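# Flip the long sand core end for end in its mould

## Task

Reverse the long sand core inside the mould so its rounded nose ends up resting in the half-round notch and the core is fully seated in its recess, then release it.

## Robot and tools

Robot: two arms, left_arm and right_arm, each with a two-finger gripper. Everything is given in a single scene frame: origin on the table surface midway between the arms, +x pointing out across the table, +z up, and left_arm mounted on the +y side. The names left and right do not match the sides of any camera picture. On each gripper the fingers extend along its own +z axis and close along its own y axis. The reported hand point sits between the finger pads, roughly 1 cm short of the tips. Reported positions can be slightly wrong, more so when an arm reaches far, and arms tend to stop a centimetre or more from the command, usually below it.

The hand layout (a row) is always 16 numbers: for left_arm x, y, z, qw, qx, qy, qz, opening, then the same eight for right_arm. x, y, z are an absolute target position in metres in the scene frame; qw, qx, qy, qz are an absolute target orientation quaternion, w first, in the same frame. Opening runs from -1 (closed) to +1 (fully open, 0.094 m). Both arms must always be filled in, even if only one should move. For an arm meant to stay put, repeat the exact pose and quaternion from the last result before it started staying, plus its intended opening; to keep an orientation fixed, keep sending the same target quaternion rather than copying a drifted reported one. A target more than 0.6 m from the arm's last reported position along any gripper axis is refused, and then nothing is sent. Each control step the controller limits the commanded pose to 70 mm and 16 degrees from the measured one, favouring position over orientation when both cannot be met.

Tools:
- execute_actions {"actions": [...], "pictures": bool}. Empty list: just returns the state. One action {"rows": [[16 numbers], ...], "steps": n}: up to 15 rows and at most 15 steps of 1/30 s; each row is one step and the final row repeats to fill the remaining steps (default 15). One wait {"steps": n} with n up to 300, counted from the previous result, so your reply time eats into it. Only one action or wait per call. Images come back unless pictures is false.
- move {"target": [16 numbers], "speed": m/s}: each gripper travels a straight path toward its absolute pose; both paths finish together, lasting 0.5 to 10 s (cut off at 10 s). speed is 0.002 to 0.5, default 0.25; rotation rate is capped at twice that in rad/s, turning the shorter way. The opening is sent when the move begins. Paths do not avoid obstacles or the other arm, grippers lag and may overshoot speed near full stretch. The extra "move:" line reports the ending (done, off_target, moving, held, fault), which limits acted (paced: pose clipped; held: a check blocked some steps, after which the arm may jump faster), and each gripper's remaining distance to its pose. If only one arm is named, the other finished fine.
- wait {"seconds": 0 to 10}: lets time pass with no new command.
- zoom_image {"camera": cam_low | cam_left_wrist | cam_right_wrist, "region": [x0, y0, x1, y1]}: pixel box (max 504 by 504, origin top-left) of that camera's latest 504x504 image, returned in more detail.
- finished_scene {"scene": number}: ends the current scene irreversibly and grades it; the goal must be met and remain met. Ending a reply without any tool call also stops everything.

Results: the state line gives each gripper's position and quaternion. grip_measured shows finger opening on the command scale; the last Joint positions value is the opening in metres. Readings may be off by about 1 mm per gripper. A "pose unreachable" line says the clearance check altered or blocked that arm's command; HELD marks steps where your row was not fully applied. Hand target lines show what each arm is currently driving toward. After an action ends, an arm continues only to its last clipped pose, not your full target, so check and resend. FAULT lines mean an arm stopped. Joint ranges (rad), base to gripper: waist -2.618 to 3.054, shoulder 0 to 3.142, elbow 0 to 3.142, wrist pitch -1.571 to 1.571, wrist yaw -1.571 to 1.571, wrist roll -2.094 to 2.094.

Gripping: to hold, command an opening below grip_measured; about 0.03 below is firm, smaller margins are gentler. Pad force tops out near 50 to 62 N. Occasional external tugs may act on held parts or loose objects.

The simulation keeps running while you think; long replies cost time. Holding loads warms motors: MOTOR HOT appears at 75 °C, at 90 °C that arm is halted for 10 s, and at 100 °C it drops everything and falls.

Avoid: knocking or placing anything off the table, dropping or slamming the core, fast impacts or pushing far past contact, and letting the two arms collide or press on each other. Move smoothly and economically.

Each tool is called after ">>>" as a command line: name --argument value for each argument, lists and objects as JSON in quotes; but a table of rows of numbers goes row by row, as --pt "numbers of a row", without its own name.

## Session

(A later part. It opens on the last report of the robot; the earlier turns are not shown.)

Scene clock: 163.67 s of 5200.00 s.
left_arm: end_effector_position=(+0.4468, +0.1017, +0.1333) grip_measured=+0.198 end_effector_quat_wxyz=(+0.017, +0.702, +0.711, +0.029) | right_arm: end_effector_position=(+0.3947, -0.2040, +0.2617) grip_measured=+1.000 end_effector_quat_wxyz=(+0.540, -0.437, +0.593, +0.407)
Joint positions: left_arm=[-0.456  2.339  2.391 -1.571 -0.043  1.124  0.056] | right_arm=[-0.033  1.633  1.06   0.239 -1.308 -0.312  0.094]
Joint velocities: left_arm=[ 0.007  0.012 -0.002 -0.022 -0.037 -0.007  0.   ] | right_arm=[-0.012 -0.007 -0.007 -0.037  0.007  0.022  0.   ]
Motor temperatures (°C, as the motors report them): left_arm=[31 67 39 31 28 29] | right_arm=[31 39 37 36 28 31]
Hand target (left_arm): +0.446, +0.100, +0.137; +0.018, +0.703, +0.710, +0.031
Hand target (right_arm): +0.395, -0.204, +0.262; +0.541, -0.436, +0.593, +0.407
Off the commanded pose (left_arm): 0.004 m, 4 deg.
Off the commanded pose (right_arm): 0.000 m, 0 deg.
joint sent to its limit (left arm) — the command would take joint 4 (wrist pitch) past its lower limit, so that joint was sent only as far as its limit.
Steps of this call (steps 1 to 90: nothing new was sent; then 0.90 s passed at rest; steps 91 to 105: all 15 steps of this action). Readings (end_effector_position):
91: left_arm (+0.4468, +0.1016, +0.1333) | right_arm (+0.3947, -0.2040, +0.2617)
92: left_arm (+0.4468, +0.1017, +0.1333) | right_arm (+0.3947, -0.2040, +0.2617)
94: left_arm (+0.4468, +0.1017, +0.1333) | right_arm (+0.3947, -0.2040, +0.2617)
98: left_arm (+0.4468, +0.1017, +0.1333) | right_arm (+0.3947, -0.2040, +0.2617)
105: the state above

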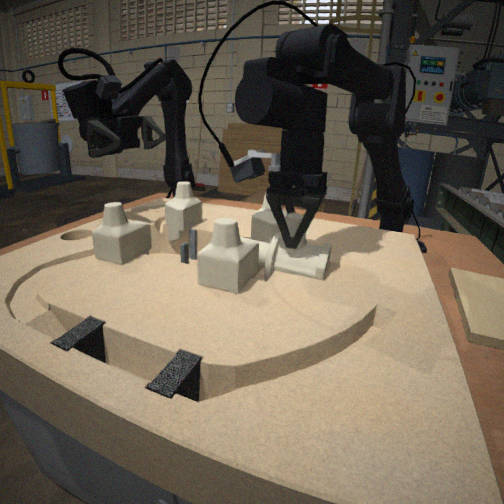

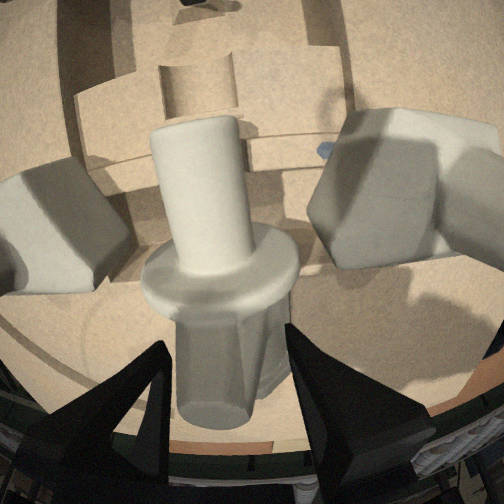

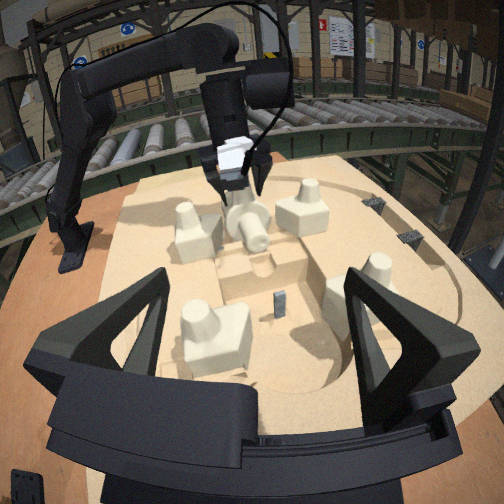

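>>> execute_actions --actions '[{"rows": [[0.446, 0.098, 0.136, 0, 0.705, 0.709, 0, 0.15, 0.3949, -0.2040, 0.2617, 0.541, -0.436, 0.593, 0.407, 1], [0.446, 0.098, 0.136, 0, 0.705, 0.709, 0, 0.1, 0.3949, -0.2040, 0.2617, 0.541, -0.436, 0.593, 0.407, 1], [0.445, 0.098, 0.136, 0, 0.705, 0.709, 0, 0.05, 0.3949, -0.2040, 0.2617, 0.541, -0.436, 0.593, 0.407, 1], [0.444, 0.098, 0.136, 0, 0.705, 0.709, 0, 0.0, 0.3949, -0.2040, 0.2617, 0.541, -0.436, 0.593, 0.407, 1], [0.443, 0.098, 0.136, 0, 0.705, 0.709, 0, 0.0, 0.3949, -0.2040, 0.2617, 0.541, -0.436, 0.593, 0.407, 1], [0.442, 0.098, 0.136, 0, 0.705, 0.709, 0, 0.0, 0.3949, -0.2040, 0.2617, 0.541, -0.436, 0.593, 0.407, 1], [0.441, 0.098, 0.136, 0, 0.705, 0.709, 0, 0.0, 0.3949, -0.2040, 0.2617, 0.541, -0.436, 0.593, 0.407, 1], [0.440, 0.098, 0.136, 0, 0.705, 0.709, 0, 0.0, 0.3949, -0.2040, 0.2617, 0.541, -0.436, 0.593, 0.407, 1], [0.439, 0.098, 0.136, 0, 0.705, 0.709, 0, 0.0, 0.3949, -0.2040, 0.2617, 0.541, -0.436, 0.593, 0.407, 1], [0.438, 0.098, 0.136, 0, 0.705, 0.709, 0, 0.0, 0.3949, -0.2040, 0.2617, 0.541, -0.436, 0.593, 0.407, 1], [0.437, 0.098, 0.136, 0, 0.705, 0.709, 0, 0.0, 0.3949, -0.2040, 0.2617, 0.541, -0.436, 0.593, 0.407, 1]], "steps": 15}]'

>>> zoom_image --camera "cam_right_wrist" --region '[205, 190, 305, 290]'

Scene clock: 176.37 s of 5200.00 s.
left_arm: end_effector_position=(+0.4440, +0.0976, +0.1310) grip_measured=+0.002 end_effector_quat_wxyz=(+0.019, +0.705, +0.709, +0.015) | right_arm: end_effector_position=(+0.3947, -0.2040, +0.2617) grip_measured=+1.000 end_effector_quat_wxyz=(+0.540, -0.437, +0.593, +0.407)
Joint positions: left_arm=[-0.456  2.339  2.382 -1.568 -0.015  1.13   0.047] | right_arm=[-0.033  1.633  1.06   0.239 -1.308 -0.312  0.094]
Joint velocities: left_arm=[-0.012 -0.022 -0.012 -0.007 -0.022  0.022 -0.   ] | right_arm=[-0.017 -0.017 -0.002 -0.007  0.007  0.022  0.   ]
Motor temperatures (°C, as the motors report them): left_arm=[31 63 39 31 28 29] | right_arm=[31 39 37 37 28 31]
Hand target (left_arm): +0.437, +0.098, +0.136; +0.017, +0.705, +0.709, +0.006
Hand target (right_arm): +0.395, -0.204, +0.262; +0.541, -0.436, +0.593, +0.407
Off the commanded pose (left_arm): 0.009 m, 3 deg.
Off the commanded pose (right_arm): 0.000 m, 0 deg.
joint sent to its limit (left arm) — the command would take joint 4 (wrist pitch) past its lower limit, so that joint was sent only as far as its limit.
Steps of this call (steps 1 to 90: nothing new was sent; then 9.20 s passed at rest; steps 91 to 105: all 15 steps of this action). Readings (end_effector_position):
91: left_arm (+0.4465, +0.1010, +0.1333) | right_arm (+0.3947, -0.2040, +0.2617)
92: left_arm (+0.4461, +0.1002, +0.1332) | right_arm (+0.3947, -0.2040, +0.2617)
94: left_arm (+0.4455, +0.0989, +0.1332) | right_arm (+0.3947, -0.2040, +0.2617)
98: left_arm (+0.4449, +0.0977, +0.1332) | right_arm (+0.3947, -0.2040, +0.2617)
105: the state above

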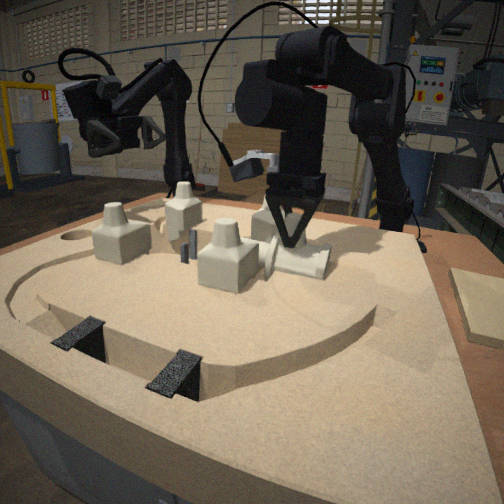

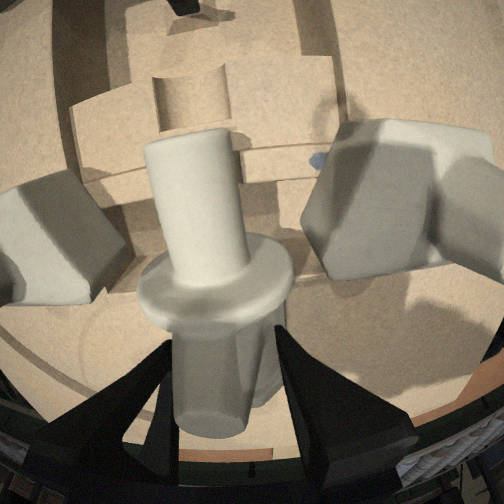

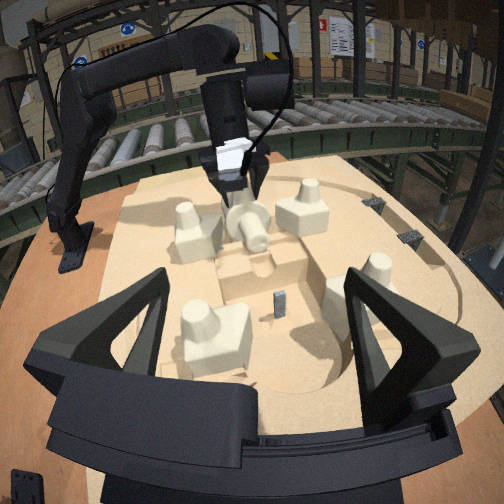

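Region (205, 190, 305, 290) of cam_right_wrist's 504x504 image, scaled by 5.040, with more detail than that image has.

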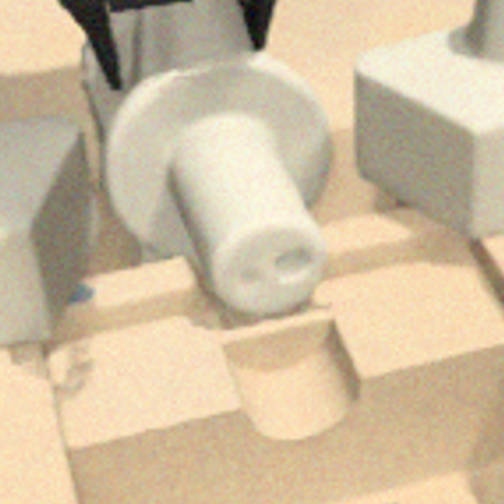

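>>> execute_actions --actions '[{"rows": [[0.442, 0.098, 0.136, 0, 0.705, 0.709, 0, -0.03, 0.3949, -0.2040, 0.2617, 0.541, -0.436, 0.593, 0.407, 1], [0.444, 0.098, 0.136, 0, 0.705, 0.709, 0, -0.06, 0.3949, -0.2040, 0.2617, 0.541, -0.436, 0.593, 0.407, 1], [0.446, 0.098, 0.136, 0, 0.705, 0.709, 0, -0.09, 0.3949, -0.2040, 0.2617, 0.541, -0.436, 0.593, 0.407, 1], [0.447, 0.098, 0.136, 0, 0.705, 0.709, 0, -0.11, 0.3949, -0.2040, 0.2617, 0.541, -0.436, 0.593, 0.407, 1], [0.447, 0.098, 0.136, 0, 0.705, 0.709, 0, -0.13, 0.3949, -0.2040, 0.2617, 0.541, -0.436, 0.593, 0.407, 1], [0.447, 0.098, 0.136, 0, 0.705, 0.709, 0, -0.15, 0.3949, -0.2040, 0.2617, 0.541, -0.436, 0.593, 0.407, 1], [0.447, 0.098, 0.136, 0, 0.705, 0.709, 0, -0.17, 0.3949, -0.2040, 0.2617, 0.541, -0.436, 0.593, 0.407, 1], [0.447, 0.098, 0.136, 0, 0.705, 0.709, 0, -0.19, 0.3949, -0.2040, 0.2617, 0.541, -0.436, 0.593, 0.407, 1], [0.447, 0.098, 0.136, 0, 0.705, 0.709, 0, -0.21, 0.3949, -0.2040, 0.2617, 0.541, -0.436, 0.593, 0.407, 1]], "steps": 15}]'

Scene clock: 184.43 s of 5200.00 s.
left_arm: end_effector_position=(+0.4471, +0.0976, +0.1311) grip_measured=-0.171 end_effector_quat_wxyz=(+0.023, +0.705, +0.709, +0.017) | right_arm: end_effector_position=(+0.3947, -0.2040, +0.2617) grip_measured=+1.000 end_effector_quat_wxyz=(+0.540, -0.437, +0.593, +0.407)
Joint positions: left_arm=[-0.453  2.342  2.388 -1.561 -0.016  1.133  0.039] | right_arm=[-0.033  1.633  1.06   0.239 -1.308 -0.312  0.094]
Joint velocities: left_arm=[-0.007  0.022 -0.017  0.037  0.007  0.037  0.001] | right_arm=[-0.012 -0.007 -0.007 -0.051  0.007 -0.051  0.   ]
Motor temperatures (°C, as the motors report them): left_arm=[31 63 38 31 28 29] | right_arm=[31 39 37 37 28 31]
Hand target (left_arm): +0.447, +0.098, +0.136; +0.027, +0.705, +0.709, +0.010
Hand target (right_arm): +0.395, -0.204, +0.262; +0.541, -0.436, +0.593, +0.407
Off the commanded pose (left_arm): 0.005 m, 3 deg.
Off the commanded pose (right_arm): 0.000 m, 0 deg.
joint sent to its limit (left arm) — the command would take joint 4 (wrist pitch) past its lower limit, so that joint was sent only as far as its limit.
Steps of this call (steps 1 to 90: nothing new was sent; then 4.57 s passed at rest; steps 91 to 105: all 15 steps of this action). Readings (end_effector_position):
91: left_arm (+0.4444, +0.0975, +0.1310) | right_arm (+0.3947, -0.2040, +0.2617)
92: left_arm (+0.4450, +0.0975, +0.1310) | right_arm (+0.3947, -0.2040, +0.2617)
94: left_arm (+0.4463, +0.0977, +0.1311) | right_arm (+0.3947, -0.2040, +0.2617)
98: left_arm (+0.4471, +0.0976, +0.1311) | right_arm (+0.3947, -0.2040, +0.2617)
105: the state above

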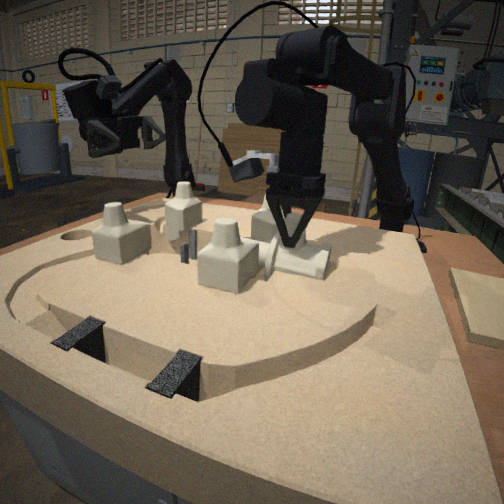

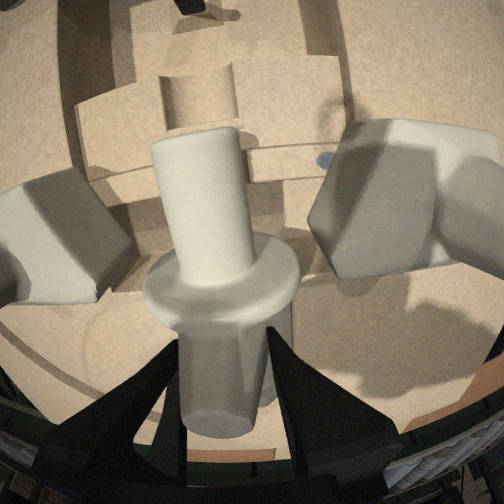

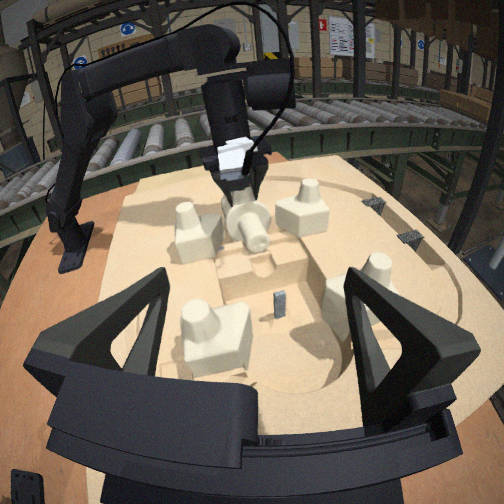

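>>> execute_actions --actions '[{"rows": [[0.447, 0.098, 0.142, 0, 0.705, 0.709, 0, -0.21, 0.3949, -0.2040, 0.2617, 0.541, -0.436, 0.593, 0.407, 1], [0.447, 0.098, 0.148, 0, 0.705, 0.709, 0, -0.21, 0.3949, -0.2040, 0.2617, 0.541, -0.436, 0.593, 0.407, 1], [0.447, 0.098, 0.154, 0, 0.708, 0.706, 0, -0.21, 0.3949, -0.2040, 0.2617, 0.541, -0.436, 0.593, 0.407, 1], [0.446, 0.098, 0.158, 0, 0.712, 0.702, 0, -0.21, 0.3949, -0.2040, 0.2617, 0.541, -0.436, 0.593, 0.407, 1], [0.446, 0.098, 0.161, 0, 0.716, 0.698, 0, -0.21, 0.3949, -0.2040, 0.2617, 0.541, -0.436, 0.593, 0.407, 1], [0.445, 0.098, 0.162, 0, 0.720, 0.694, 0, -0.21, 0.3949, -0.2040, 0.2617, 0.541, -0.436, 0.593, 0.407, 1], [0.445, 0.098, 0.162, 0, 0.724, 0.690, 0, -0.21, 0.3949, -0.2040, 0.2617, 0.541, -0.436, 0.593, 0.407, 1], [0.444, 0.098, 0.162, 0, 0.728, 0.685, 0, -0.21, 0.3949, -0.2040, 0.2617, 0.541, -0.436, 0.593, 0.407, 1]], "steps": 15}]'

>>> zoom_image --camera "cam_left_wrist" --region '[110, 60, 300, 220]'

Scene clock: 190.60 s of 5200.00 s.
left_arm: end_effector_position=(+0.4465, +0.0979, +0.1321) grip_measured=-0.171 end_effector_quat_wxyz=(+0.023, +0.719, +0.695, +0.017) | right_arm: end_effector_position=(+0.3947, -0.2040, +0.2617) grip_measured=+1.000 end_effector_quat_wxyz=(+0.540, -0.437, +0.593, +0.407)
Joint positions: left_arm=[-0.453  2.339  2.388 -1.564 -0.016  1.173  0.039] | right_arm=[-0.033  1.633  1.06   0.239 -1.308 -0.312  0.094]
Joint velocities: left_arm=[ 0.007 -0.007 -0.002 -0.066  0.022  0.022  0.   ] | right_arm=[-0.002  0.002 -0.007  0.022 -0.022  0.081  0.   ]
Motor temperatures (°C, as the motors report them): left_arm=[31 63 39 31 28 29] | right_arm=[31 39 37 37 28 31]
Hand target (left_arm): +0.443, +0.098, +0.161; +0.051, +0.727, +0.684, +0.021
Hand target (right_arm): +0.395, -0.204, +0.262; +0.541, -0.436, +0.593, +0.407
Off the commanded pose (left_arm): 0.030 m, 4 deg.
Off the commanded pose (right_arm): 0.000 m, 0 deg.
joint sent to its limit (left arm) — the command would take joint 4 (wrist pitch) past its lower limit, so that joint was sent only as far as its limit.
Steps of this call (steps 1 to 90: nothing new was sent; then 2.67 s passed at rest; steps 91 to 105: all 15 steps of this action). Readings (end_effector_position):
91: left_arm (+0.4471, +0.0976, +0.1311) | right_arm (+0.3947, -0.2040, +0.2617)
92: left_arm (+0.4471, +0.0976, +0.1311) | right_arm (+0.3947, -0.2040, +0.2617)
94: left_arm (+0.4471, +0.0976, +0.1316) | right_arm (+0.3947, -0.2040, +0.2617)
98: left_arm (+0.4467, +0.0978, +0.1321) | right_arm (+0.3947, -0.2040, +0.2617)
105: the state above

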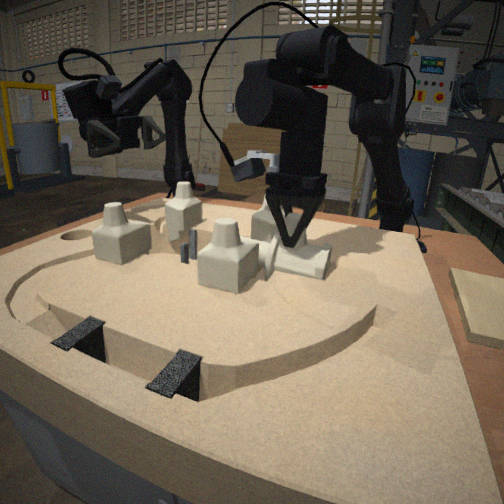

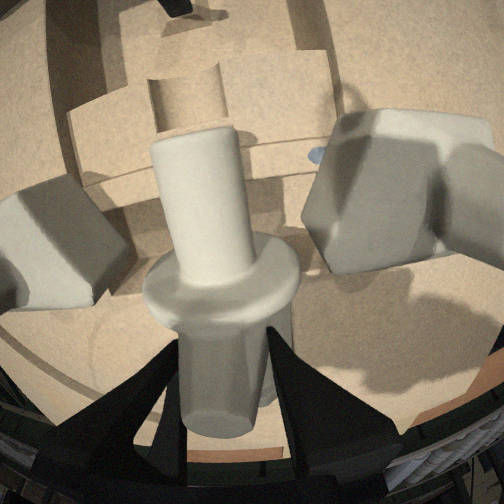

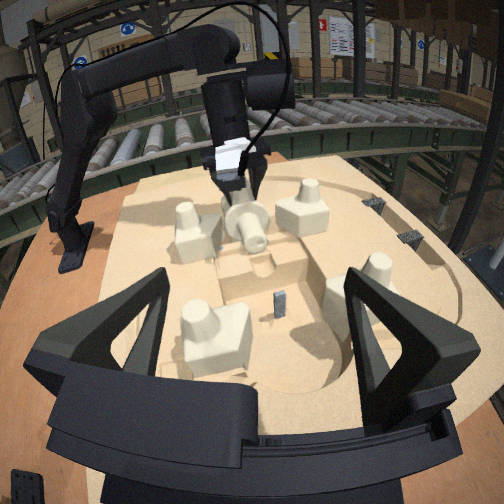

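Region (110, 60, 300, 220) of cam_left_wrist's 504x504 image, scaled by 2.653, with more detail than that image has; it fills the top 424 rows of this view, and the rest is white.

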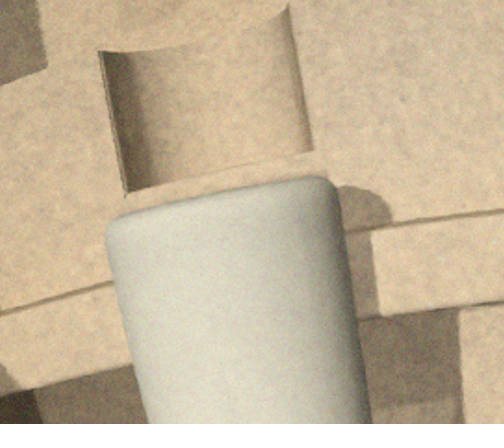

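Nose is now centred over the notch and clear of the rib. Lowering it home.

>>> execute_actions --actions '[{"rows": [[0.445, 0.098, 0.158, 0, 0.722, 0.692, 0, -0.21, 0.3949, -0.2040, 0.2617, 0.541, -0.436, 0.593, 0.407, 1], [0.445, 0.098, 0.154, 0, 0.722, 0.692, 0, -0.21, 0.3949, -0.2040, 0.2617, 0.541, -0.436, 0.593, 0.407, 1], [0.445, 0.098, 0.150, 0, 0.722, 0.692, 0, -0.21, 0.3949, -0.2040, 0.2617, 0.541, -0.436, 0.593, 0.407, 1], [0.445, 0.098, 0.147, 0, 0.722, 0.692, 0, -0.21, 0.3949, -0.2040, 0.2617, 0.541, -0.436, 0.593, 0.407, 1], [0.446, 0.098, 0.144, 0, 0.722, 0.692, 0, -0.21, 0.3949, -0.2040, 0.2617, 0.541, -0.436, 0.593, 0.407, 1], [0.446, 0.098, 0.141, 0, 0.722, 0.692, 0, -0.21, 0.3949, -0.2040, 0.2617, 0.541, -0.436, 0.593, 0.407, 1], [0.446, 0.098, 0.138, 0, 0.722, 0.692, 0, -0.21, 0.3949, -0.2040, 0.2617, 0.541, -0.436, 0.593, 0.407, 1], [0.446, 0.098, 0.135, 0, 0.722, 0.692, 0, -0.2, 0.3949, -0.2040, 0.2617, 0.541, -0.436, 0.593, 0.407, 1], [0.446, 0.098, 0.133, 0, 0.722, 0.692, 0, -0.195, 0.3949, -0.2040, 0.2617, 0.541, -0.436, 0.593, 0.407, 1], [0.446, 0.098, 0.131, 0, 0.722, 0.692, 0, -0.19, 0.3949, -0.2040, 0.2617, 0.541, -0.436, 0.593, 0.407, 1]], "steps": 15}]'

>>> zoom_image --camera "cam_right_wrist" --region '[205, 190, 305, 290]'

Scene clock: 195.70 s of 5200.00 s.
left_arm: end_effector_position=(+0.4463, +0.0980, +0.1309) grip_measured=-0.171 end_effector_quat_wxyz=(+0.021, +0.719, +0.695, +0.017) | right_arm: end_effector_position=(+0.3947, -0.2040, +0.2617) grip_measured=+1.000 end_effector_quat_wxyz=(+0.540, -0.437, +0.593, +0.407)
Joint positions: left_arm=[-0.453  2.342  2.388 -1.564 -0.016  1.172  0.039] | right_arm=[-0.033  1.633  1.06   0.239 -1.308 -0.312  0.094]
Joint velocities: left_arm=[-0.012 -0.012  0.002  0.022  0.066  0.007 -0.   ] | right_arm=[ 0.012  0.017  0.007  0.037 -0.022 -0.066  0.   ]
Motor temperatures (°C, as the motors report them): left_arm=[31 65 39 31 28 29] | right_arm=[31 39 37 37 28 31]
Hand target (left_arm): +0.446, +0.098, +0.131; +0.020, +0.722, +0.692, +0.008
Hand target (right_arm): +0.395, -0.204, +0.262; +0.541, -0.436, +0.593, +0.407
Off the commanded pose (left_arm): 0.000 m, 3 deg.
Off the commanded pose (right_arm): 0.000 m, 0 deg.
joint sent to its limit (left arm) — the command would take joint 4 (wrist pitch) past its lower limit, so that joint was sent only as far as its limit.
Steps of this call (steps 1 to 90: nothing new was sent; then 1.60 s passed at rest; steps 91 to 105: all 15 steps of this action). Readings (end_effector_position):
91: left_arm (+0.4465, +0.0979, +0.1321) | right_arm (+0.3947, -0.2040, +0.2617)
92: left_arm (+0.4465, +0.0979, +0.1321) | right_arm (+0.3947, -0.2040, +0.2617)
94: left_arm (+0.4465, +0.0979, +0.1321) | right_arm (+0.3947, -0.2040, +0.2617)
98: left_arm (+0.4464, +0.0980, +0.1312) | right_arm (+0.3947, -0.2040, +0.2617)
105: the state above

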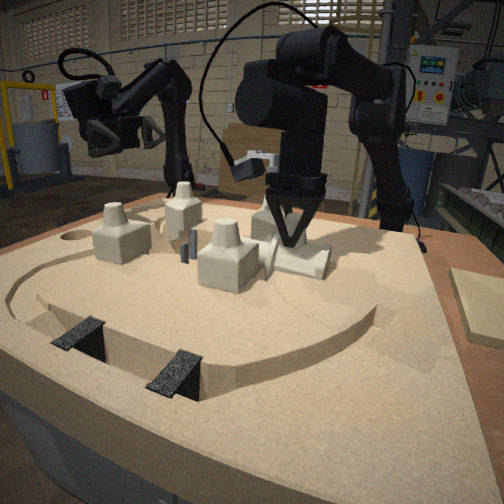

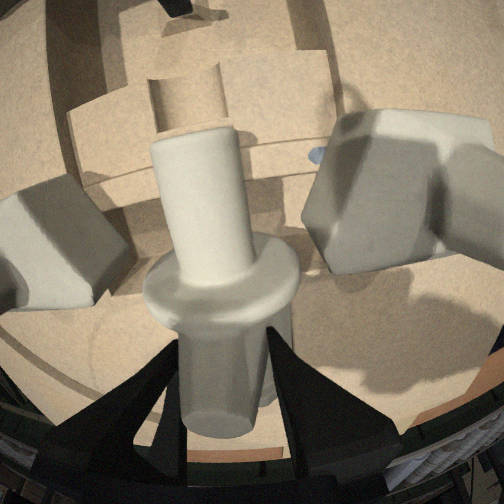

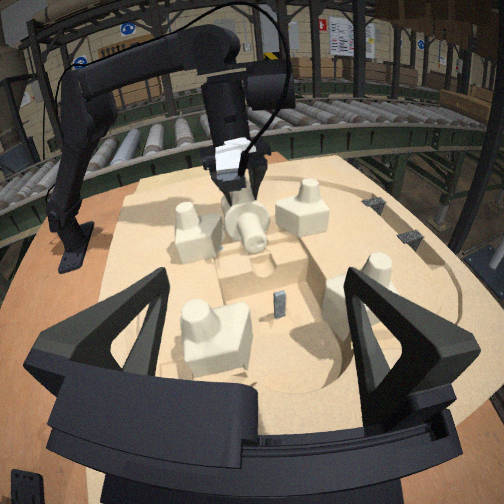

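Region (205, 190, 305, 290) of cam_right_wrist's 504x504 image, scaled by 5.040, with more detail than that image has.

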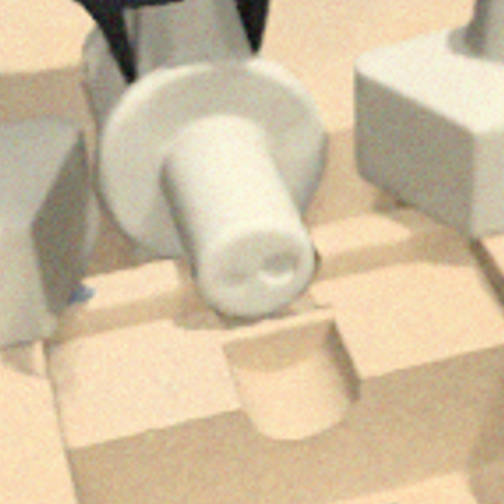

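>>> execute_actions --actions '[{"rows": [[0.446, 0.097, 0.132, 0, 0.72, 0.694, 0, -0.185, 0.3949, -0.2040, 0.2617, 0.541, -0.436, 0.593, 0.407, 1], [0.446, 0.097, 0.132, 0, 0.72, 0.694, 0, -0.18, 0.3949, -0.2040, 0.2617, 0.541, -0.436, 0.593, 0.407, 1], [0.446, 0.097, 0.132, 0, 0.72, 0.694, 0, -0.176, 0.3949, -0.2040, 0.2617, 0.541, -0.436, 0.593, 0.407, 1], [0.446, 0.097, 0.132, 0, 0.72, 0.694, 0, -0.172, 0.3949, -0.2040, 0.2617, 0.541, -0.436, 0.593, 0.407, 1], [0.446, 0.097, 0.132, 0, 0.72, 0.694, 0, -0.168, 0.3949, -0.2040, 0.2617, 0.541, -0.436, 0.593, 0.407, 1], [0.446, 0.097, 0.132, 0, 0.72, 0.694, 0, -0.164, 0.3949, -0.2040, 0.2617, 0.541, -0.436, 0.593, 0.407, 1], [0.446, 0.097, 0.133, 0, 0.72, 0.694, 0, -0.158, 0.3949, -0.2040, 0.2617, 0.541, -0.436, 0.593, 0.407, 1], [0.446, 0.097, 0.134, 0, 0.72, 0.694, 0, -0.14, 0.3949, -0.2040, 0.2617, 0.541, -0.436, 0.593, 0.407, 1], [0.446, 0.097, 0.135, 0, 0.72, 0.694, 0, -0.1, 0.3949, -0.2040, 0.2617, 0.541, -0.436, 0.593, 0.407, 1], [0.446, 0.097, 0.135, 0, 0.72, 0.694, 0, 0.0, 0.3949, -0.2040, 0.2617, 0.541, -0.436, 0.593, 0.407, 1], [0.446, 0.097, 0.135, 0, 0.72, 0.694, 0, 0.15, 0.3949, -0.2040, 0.2617, 0.541, -0.436, 0.593, 0.407, 1]], "steps": 15}]'

>>> zoom_image --camera "cam_right_wrist" --region '[205, 190, 305, 290]'

>>> zoom_image --camera "cam_low" --region '[230, 200, 350, 300]'

Scene clock: 202.17 s of 5200.00 s.
left_arm: end_effector_position=(+0.4459, +0.0977, +0.1300) grip_measured=+0.147 end_effector_quat_wxyz=(+0.020, +0.719, +0.695, +0.015) | right_arm: end_effector_position=(+0.3947, -0.2040, +0.2617) grip_measured=+1.000 end_effector_quat_wxyz=(+0.540, -0.437, +0.593, +0.407)
Joint positions: left_arm=[-0.453  2.344  2.388 -1.566 -0.013  1.173  0.054] | right_arm=[-0.033  1.633  1.06   0.239 -1.308 -0.312  0.094]
Joint velocities: left_arm=[-0.002  0.007  0.007 -0.022 -0.022  0.022 -0.   ] | right_arm=[-0.037  0.012 -0.022 -0.007 -0.037  0.022  0.   ]
Motor temperatures (°C, as the motors report them): left_arm=[31 63 39 31 28 29] | right_arm=[31 39 38 37 28 31]
Hand target (left_arm): +0.446, +0.097, +0.135; +0.025, +0.720, +0.694, +0.010
Hand target (right_arm): +0.395, -0.204, +0.262; +0.541, -0.436, +0.593, +0.407
Off the commanded pose (left_arm): 0.005 m, 3 deg.
Off the commanded pose (right_arm): 0.000 m, 0 deg.
joint sent to its limit (left arm) — the command would take joint 4 (wrist pitch) past its lower limit, so that joint was sent only as far as its limit.
Steps of this call (steps 1 to 90: nothing new was sent; then 2.97 s passed at rest; steps 91 to 105: all 15 steps of this action). Readings (end_effector_position):
91: left_arm (+0.4463, +0.0980, +0.1309) | right_arm (+0.3947, -0.2040, +0.2617)
92: left_arm (+0.4463, +0.0980, +0.1309) | right_arm (+0.3947, -0.2040, +0.2617)
94: left_arm (+0.4463, +0.0980, +0.1309) | right_arm (+0.3947, -0.2040, +0.2617)
98: left_arm (+0.4462, +0.0980, +0.1309) | right_arm (+0.3947, -0.2040, +0.2617)
105: the state above

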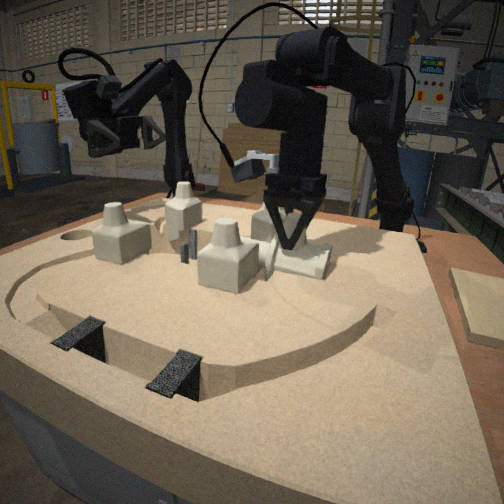

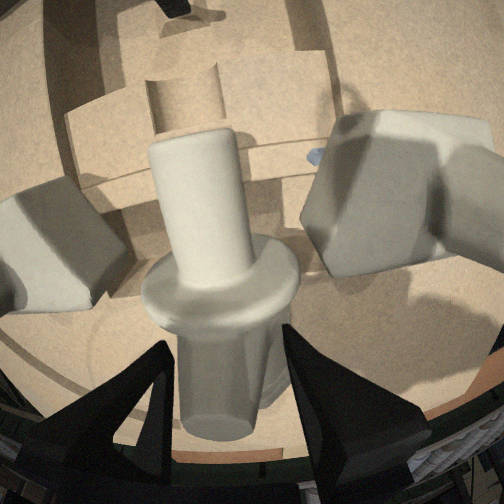

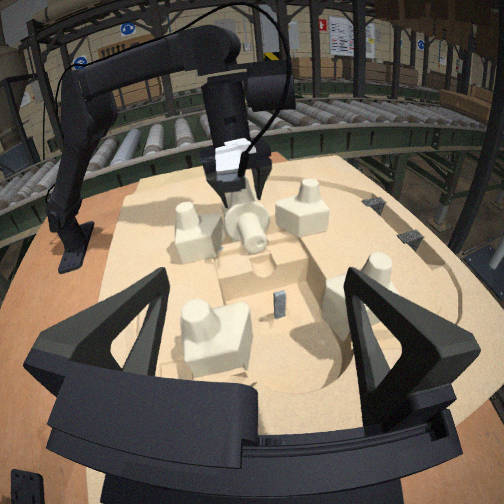

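Region (205, 190, 305, 290) of cam_right_wrist's 504x504 image, scaled by 5.040, with more detail than that image has.

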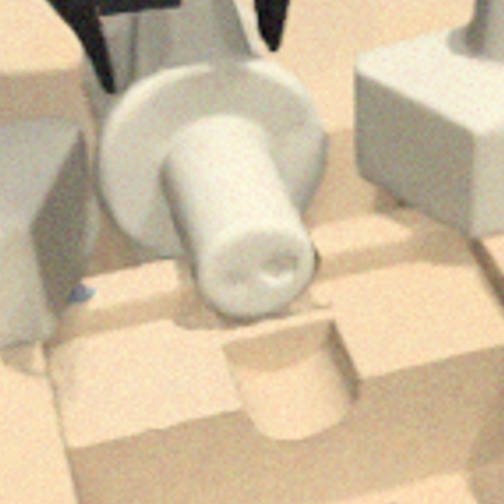

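Region (230, 200, 350, 300) of cam_low's 504x504 image, scaled by 4.200, with more detail than that image has.

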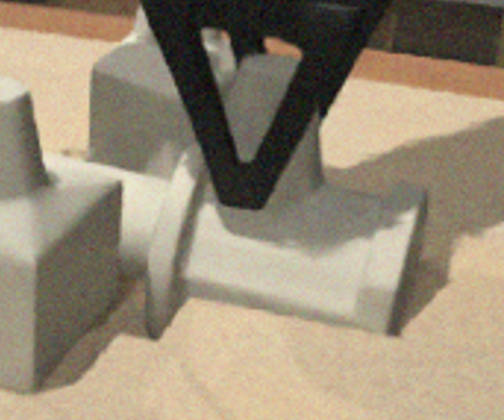

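>>> move --target '[0.44, 0.11, 0.215, 0.06, 0.7, 0.71, 0.04, 0.15, 0.3949, -0.2040, 0.2617, 0.541, -0.436, 0.593, 0.407, 1]' --speed 0.1

>>> zoom_image --camera "cam_left_wrist" --region '[130, 60, 370, 330]'

Scene clock: 206.73 s of 5200.00 s.
left_arm: end_effector_position=(+0.4401, +0.1035, +0.2015) grip_measured=+0.148 end_effector_quat_wxyz=(+0.094, +0.706, +0.700, +0.051) | right_arm: end_effector_position=(+0.3947, -0.2040, +0.2617) grip_measured=+1.000 end_effector_quat_wxyz=(+0.540, -0.437, +0.593, +0.407)
Joint positions: left_arm=[-0.453  2.18   2.388 -1.566 -0.029  1.15   0.054] | right_arm=[-0.033  1.633  1.06   0.239 -1.308 -0.312  0.094]
Joint velocities: left_arm=[ 0.012 -0.007 -0.007 -0.051  0.007 -0.007  0.   ] | right_arm=[ 0.007 -0.002 -0.027  0.037  0.022 -0.007  0.   ]
Motor temperatures (°C, as the motors report them): left_arm=[31 63 39 31 28 29] | right_arm=[31 39 38 37 28 31]
Hand target (left_arm): +0.439, +0.110, +0.214; +0.103, +0.698, +0.706, +0.056
Hand target (right_arm): +0.395, -0.204, +0.262; +0.541, -0.436, +0.593, +0.407
Off the commanded pose (left_arm): 0.015 m, 4 deg.
Off the commanded pose (right_arm): 0.000 m, 0 deg.
joint sent to its limit (left arm) — the command would take joint 4 (wrist pitch) past its lower limit, so that joint was sent only as far as its limit.
After step 90, 0.33 s passed at rest.
move: off_target (left_arm)

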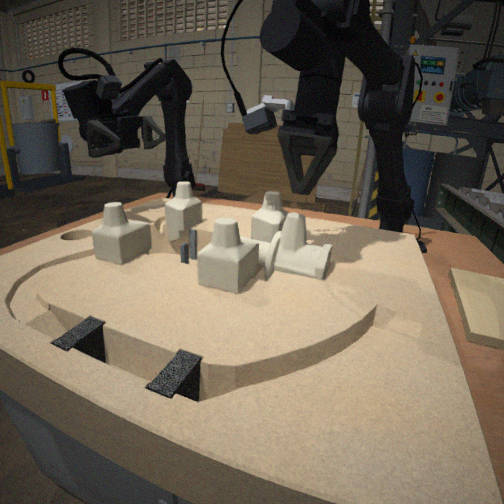

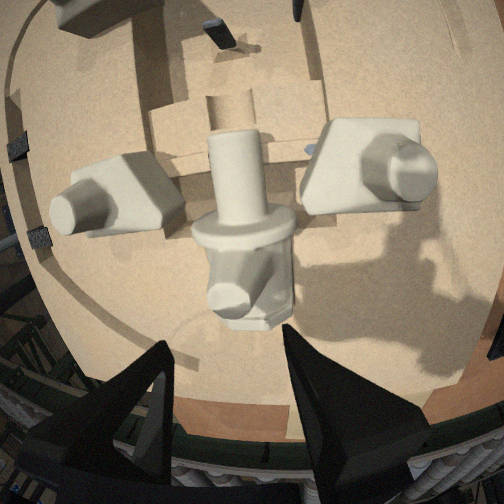

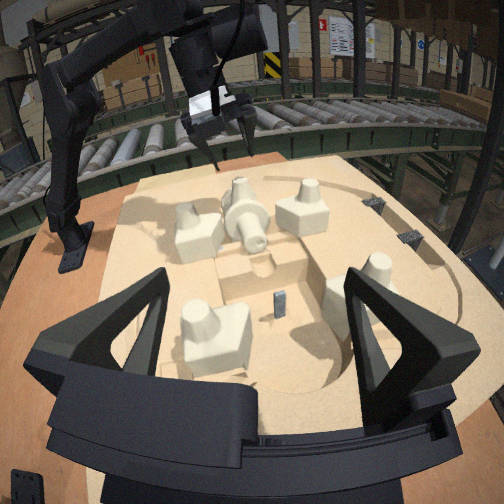

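Region (130, 60, 370, 330) of cam_left_wrist's 504x504 image, scaled by 1.867, with more detail than that image has.

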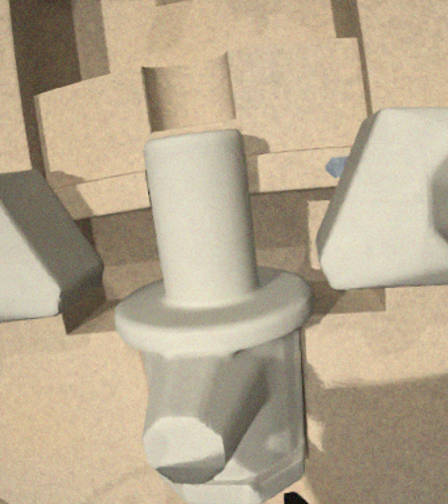

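>>> zoom_image --camera "cam_left_wrist" --region '[185, 90, 285, 180]'

>>> zoom_image --camera "cam_low" --region '[240, 205, 350, 295]'

>>> zoom_image --camera "cam_right_wrist" --region '[195, 165, 315, 285]'

Region (185, 90, 285, 180) of cam_left_wrist's 504x504 image, scaled by 5.040, with more detail than that image has; it fills the top 454 rows of this view, and the rest is white.

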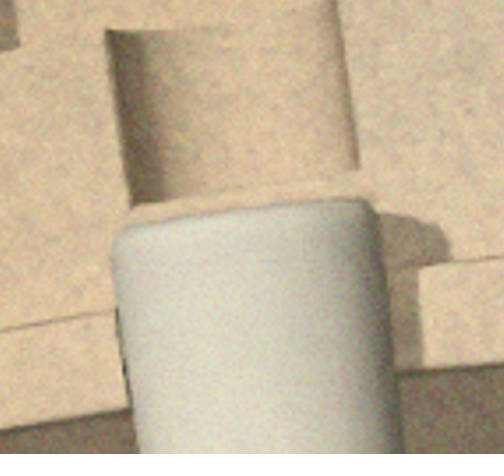

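Region (240, 205, 350, 295) of cam_low's 504x504 image, scaled by 4.582, with more detail than that image has; it fills the top 412 rows of this view, and the rest is white.

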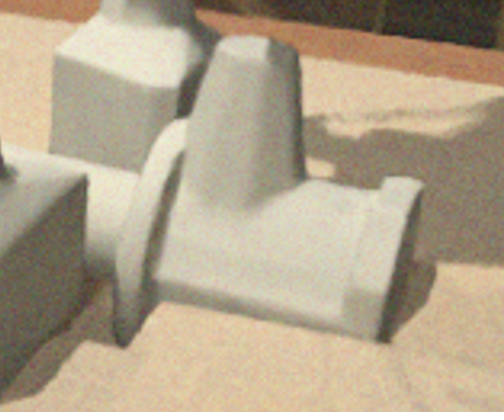

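Region (195, 165, 315, 285) of cam_right_wrist's 504x504 image, scaled by 4.200, with more detail than that image has.

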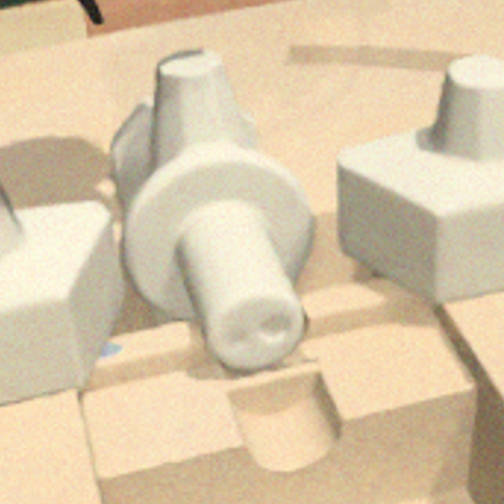

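>>> execute_actions --actions '[]'

Scene clock: 215.17 s of 5200.00 s.
left_arm: end_effector_position=(+0.4401, +0.1036, +0.2015) grip_measured=+0.148 end_effector_quat_wxyz=(+0.094, +0.706, +0.700, +0.051) | right_arm: end_effector_position=(+0.3947, -0.2040, +0.2617) grip_measured=+1.000 end_effector_quat_wxyz=(+0.540, -0.437, +0.593, +0.407)
Joint positions: left_arm=[-0.453  2.18   2.388 -1.566 -0.03   1.149  0.054] | right_arm=[-0.033  1.633  1.06   0.239 -1.308 -0.312  0.094]
Joint velocities: left_arm=[-0.012 -0.007 -0.012 -0.081 -0.066  0.007 -0.   ] | right_arm=[-0.007 -0.007 -0.017 -0.037  0.007 -0.051  0.   ]
Motor temperatures (°C, as the motors report them): left_arm=[31 62 39 31 28 29] | right_arm=[31 39 38 37 28 31]
Hand target (left_arm): +0.439, +0.110, +0.214; +0.103, +0.698, +0.706, +0.056
Hand target (right_arm): +0.395, -0.204, +0.262; +0.541, -0.436, +0.593, +0.407
Off the commanded pose (left_arm): 0.015 m, 4 deg.
Off the commanded pose (right_arm): 0.000 m, 0 deg.
Steps of this call (steps 1 to 90: nothing new was sent; then 5.43 s passed at rest). Readings (end_effector_position):
1: left_arm (+0.4401, +0.1035, +0.2015) | right_arm (+0.3947, -0.2040, +0.2617)
2: left_arm (+0.4401, +0.1035, +0.2015) | right_arm (+0.3947, -0.2040, +0.2617)
4: left_arm (+0.4401, +0.1035, +0.2015) | right_arm (+0.3947, -0.2040, +0.2617)
8: left_arm (+0.4401, +0.1036, +0.2015) | right_arm (+0.3947, -0.2040, +0.2617)
90: the state above

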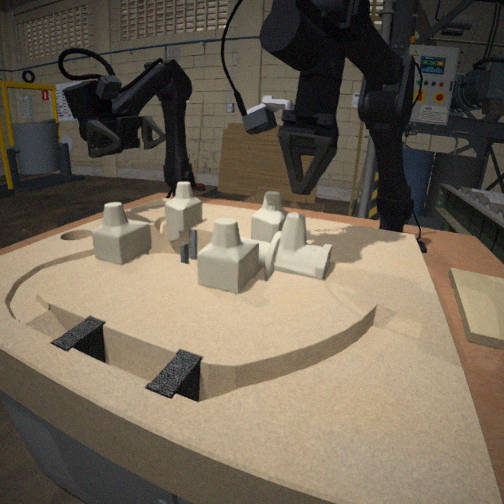

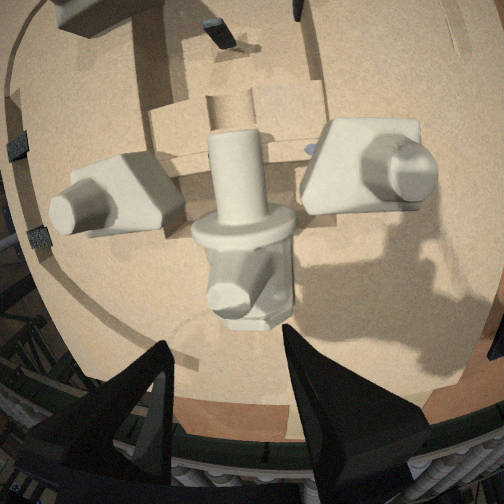

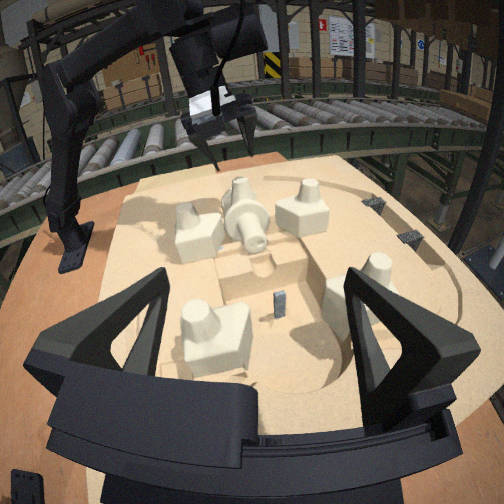

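>>> zoom_image --camera "cam_low" --region '[225, 195, 350, 300]'

>>> zoom_image --camera "cam_right_wrist" --region '[185, 165, 325, 305]'

>>> zoom_image --camera "cam_left_wrist" --region '[130, 70, 350, 340]'

Region (225, 195, 350, 300) of cam_low's 504x504 image, scaled by 4.032, with more detail than that image has; it fills the top 423 rows of this view, and the rest is white.

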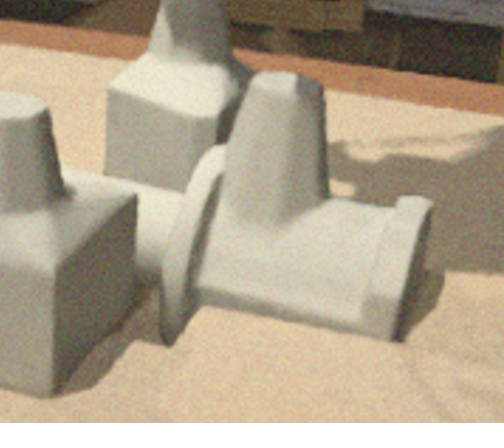

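Region (185, 165, 325, 305) of cam_right_wrist's 504x504 image, scaled by 3.600, with more detail than that image has.

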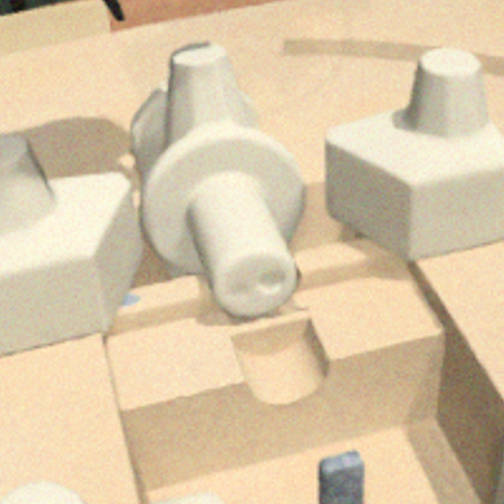

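Region (130, 70, 350, 340) of cam_left_wrist's 504x504 image, scaled by 1.867, with more detail than that image has; it fills the left 411 columns of this view, and the rest is white.

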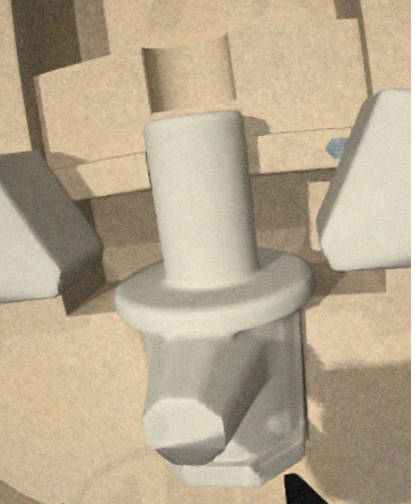

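>>> move --target '[0.447, 0.099, 0.165, 0.031, 0.718, 0.694, -0.031, 0.15, 0.3949, -0.2040, 0.2617, 0.541, -0.436, 0.593, 0.407, 1]' --speed 0.06

Scene clock: 247.87 s of 5200.00 s.
left_arm: end_effector_position=(+0.4447, +0.0982, +0.1565) grip_measured=+0.148 end_effector_quat_wxyz=(+0.063, +0.717, +0.694, -0.010) | right_arm: end_effector_position=(+0.3947, -0.2040, +0.2617) grip_measured=+1.000 end_effector_quat_wxyz=(+0.540, -0.437, +0.593, +0.407)
Joint positions: left_arm=[-0.422  2.285  2.388 -1.566  0.068  1.198  0.054] | right_arm=[-0.033  1.633  1.06   0.239 -1.308 -0.312  0.094]
Joint velocities: left_arm=[-0.027 -0.012  0.007 -0.037 -0.007 -0.066  0.001] | right_arm=[0.012 0.002 0.017 0.022 0.037 0.081 0.   ]
Motor temperatures (°C, as the motors report them): left_arm=[31 62 39 31 28 29] | right_arm=[31 39 38 37 28 31]
Hand target (left_arm): +0.447, +0.099, +0.165; +0.074, +0.716, +0.694, -0.013
Hand target (right_arm): +0.395, -0.204, +0.262; +0.541, -0.436, +0.593, +0.407
Off the commanded pose (left_arm): 0.009 m, 4 deg.
Off the commanded pose (right_arm): 0.000 m, 0 deg.
joint sent to its limit (left arm) — the command would take joint 4 (wrist pitch) past its lower limit, so that joint was sent only as far as its limit.
After step 90, 27.67 s passed at rest.
move: off_target (left_arm)

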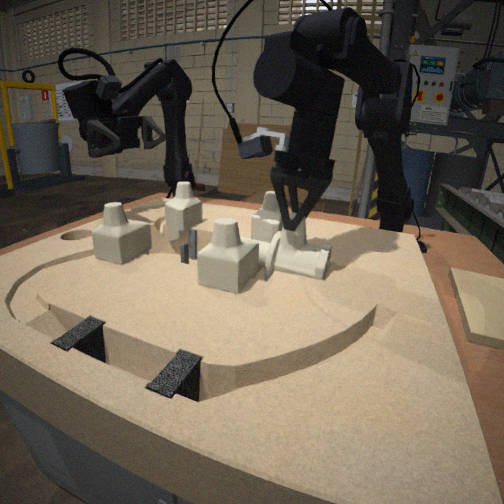

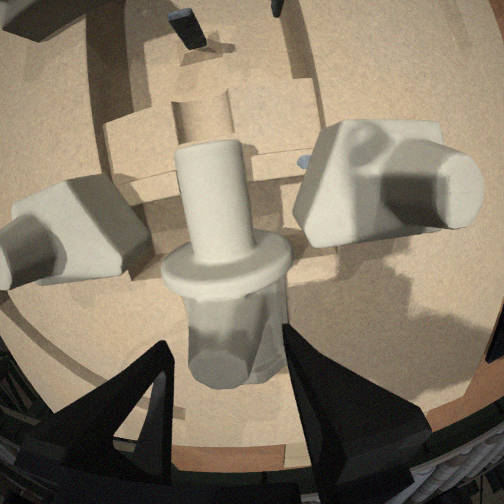

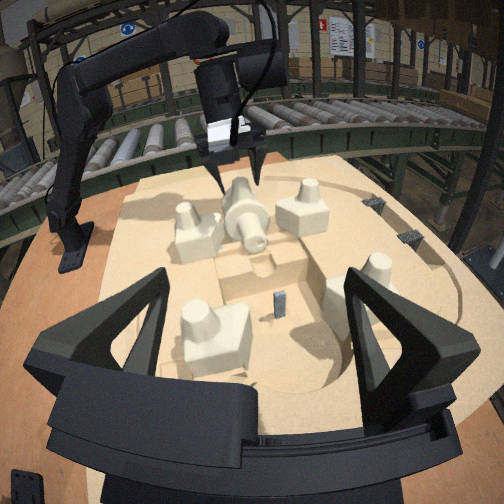

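>>> move --target '[0.449, 0.099, 0.140, 0.031, 0.718, 0.694, -0.031, 0.15, 0.3949, -0.2040, 0.2617, 0.541, -0.436, 0.593, 0.407, 1]' --speed 0.03

Scene clock: 251.30 s of 5200.00 s.
left_arm: end_effector_position=(+0.4459, +0.0974, +0.1318) grip_measured=+0.148 end_effector_quat_wxyz=(+0.037, +0.719, +0.694, -0.022) | right_arm: end_effector_position=(+0.3947, -0.2040, +0.2617) grip_measured=+1.000 end_effector_quat_wxyz=(+0.540, -0.437, +0.593, +0.407)
Joint positions: left_arm=[-0.422  2.341  2.388 -1.566  0.069  1.204  0.054] | right_arm=[-0.033  1.633  1.06   0.239 -1.308 -0.312  0.094]
Joint velocities: left_arm=[-0.007 -0.007 -0.022 -0.022  0.051  0.051 -0.001] | right_arm=[ 0.002 -0.012  0.002 -0.066 -0.037 -0.022  0.   ]
Motor temperatures (°C, as the motors report them): left_arm=[31 62 40 31 28 29] | right_arm=[31 39 38 37 28 31]
Hand target (left_arm): +0.449, +0.099, +0.140; +0.048, +0.717, +0.695, -0.024
Hand target (right_arm): +0.395, -0.204, +0.262; +0.541, -0.436, +0.593, +0.407
Off the commanded pose (left_arm): 0.009 m, 1 deg.
Off the commanded pose (right_arm): 0.000 m, 0 deg.
joint sent to its limit (left arm) — the command would take joint 4 (wrist pitch) past its lower limit, so that joint was sent only as far as its limit.
move: done

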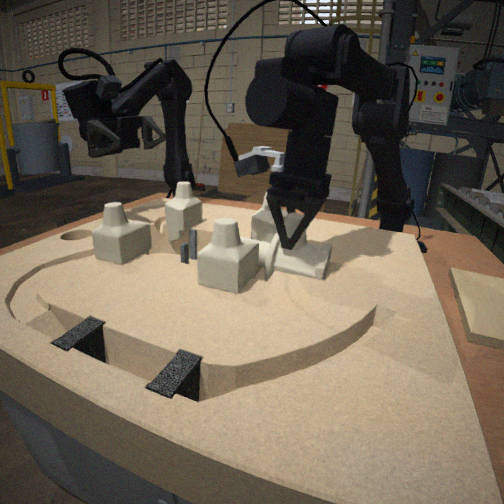

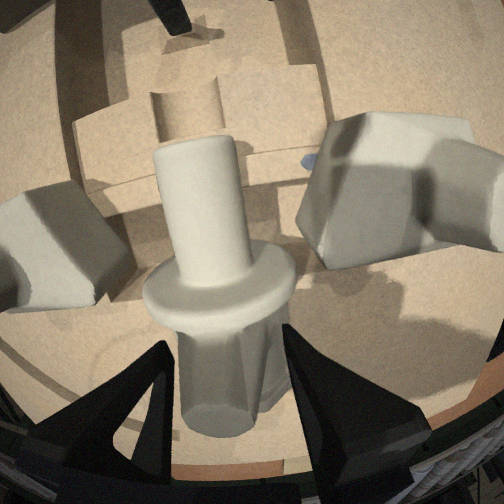

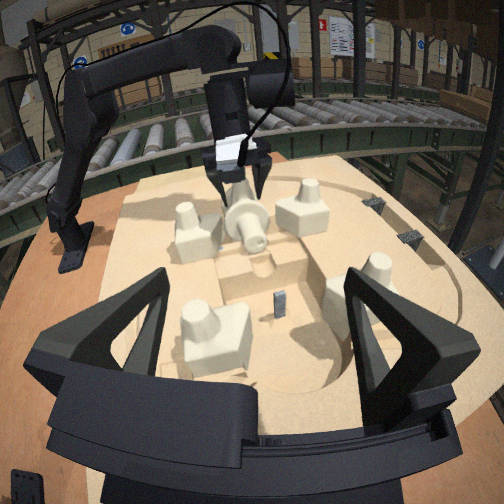

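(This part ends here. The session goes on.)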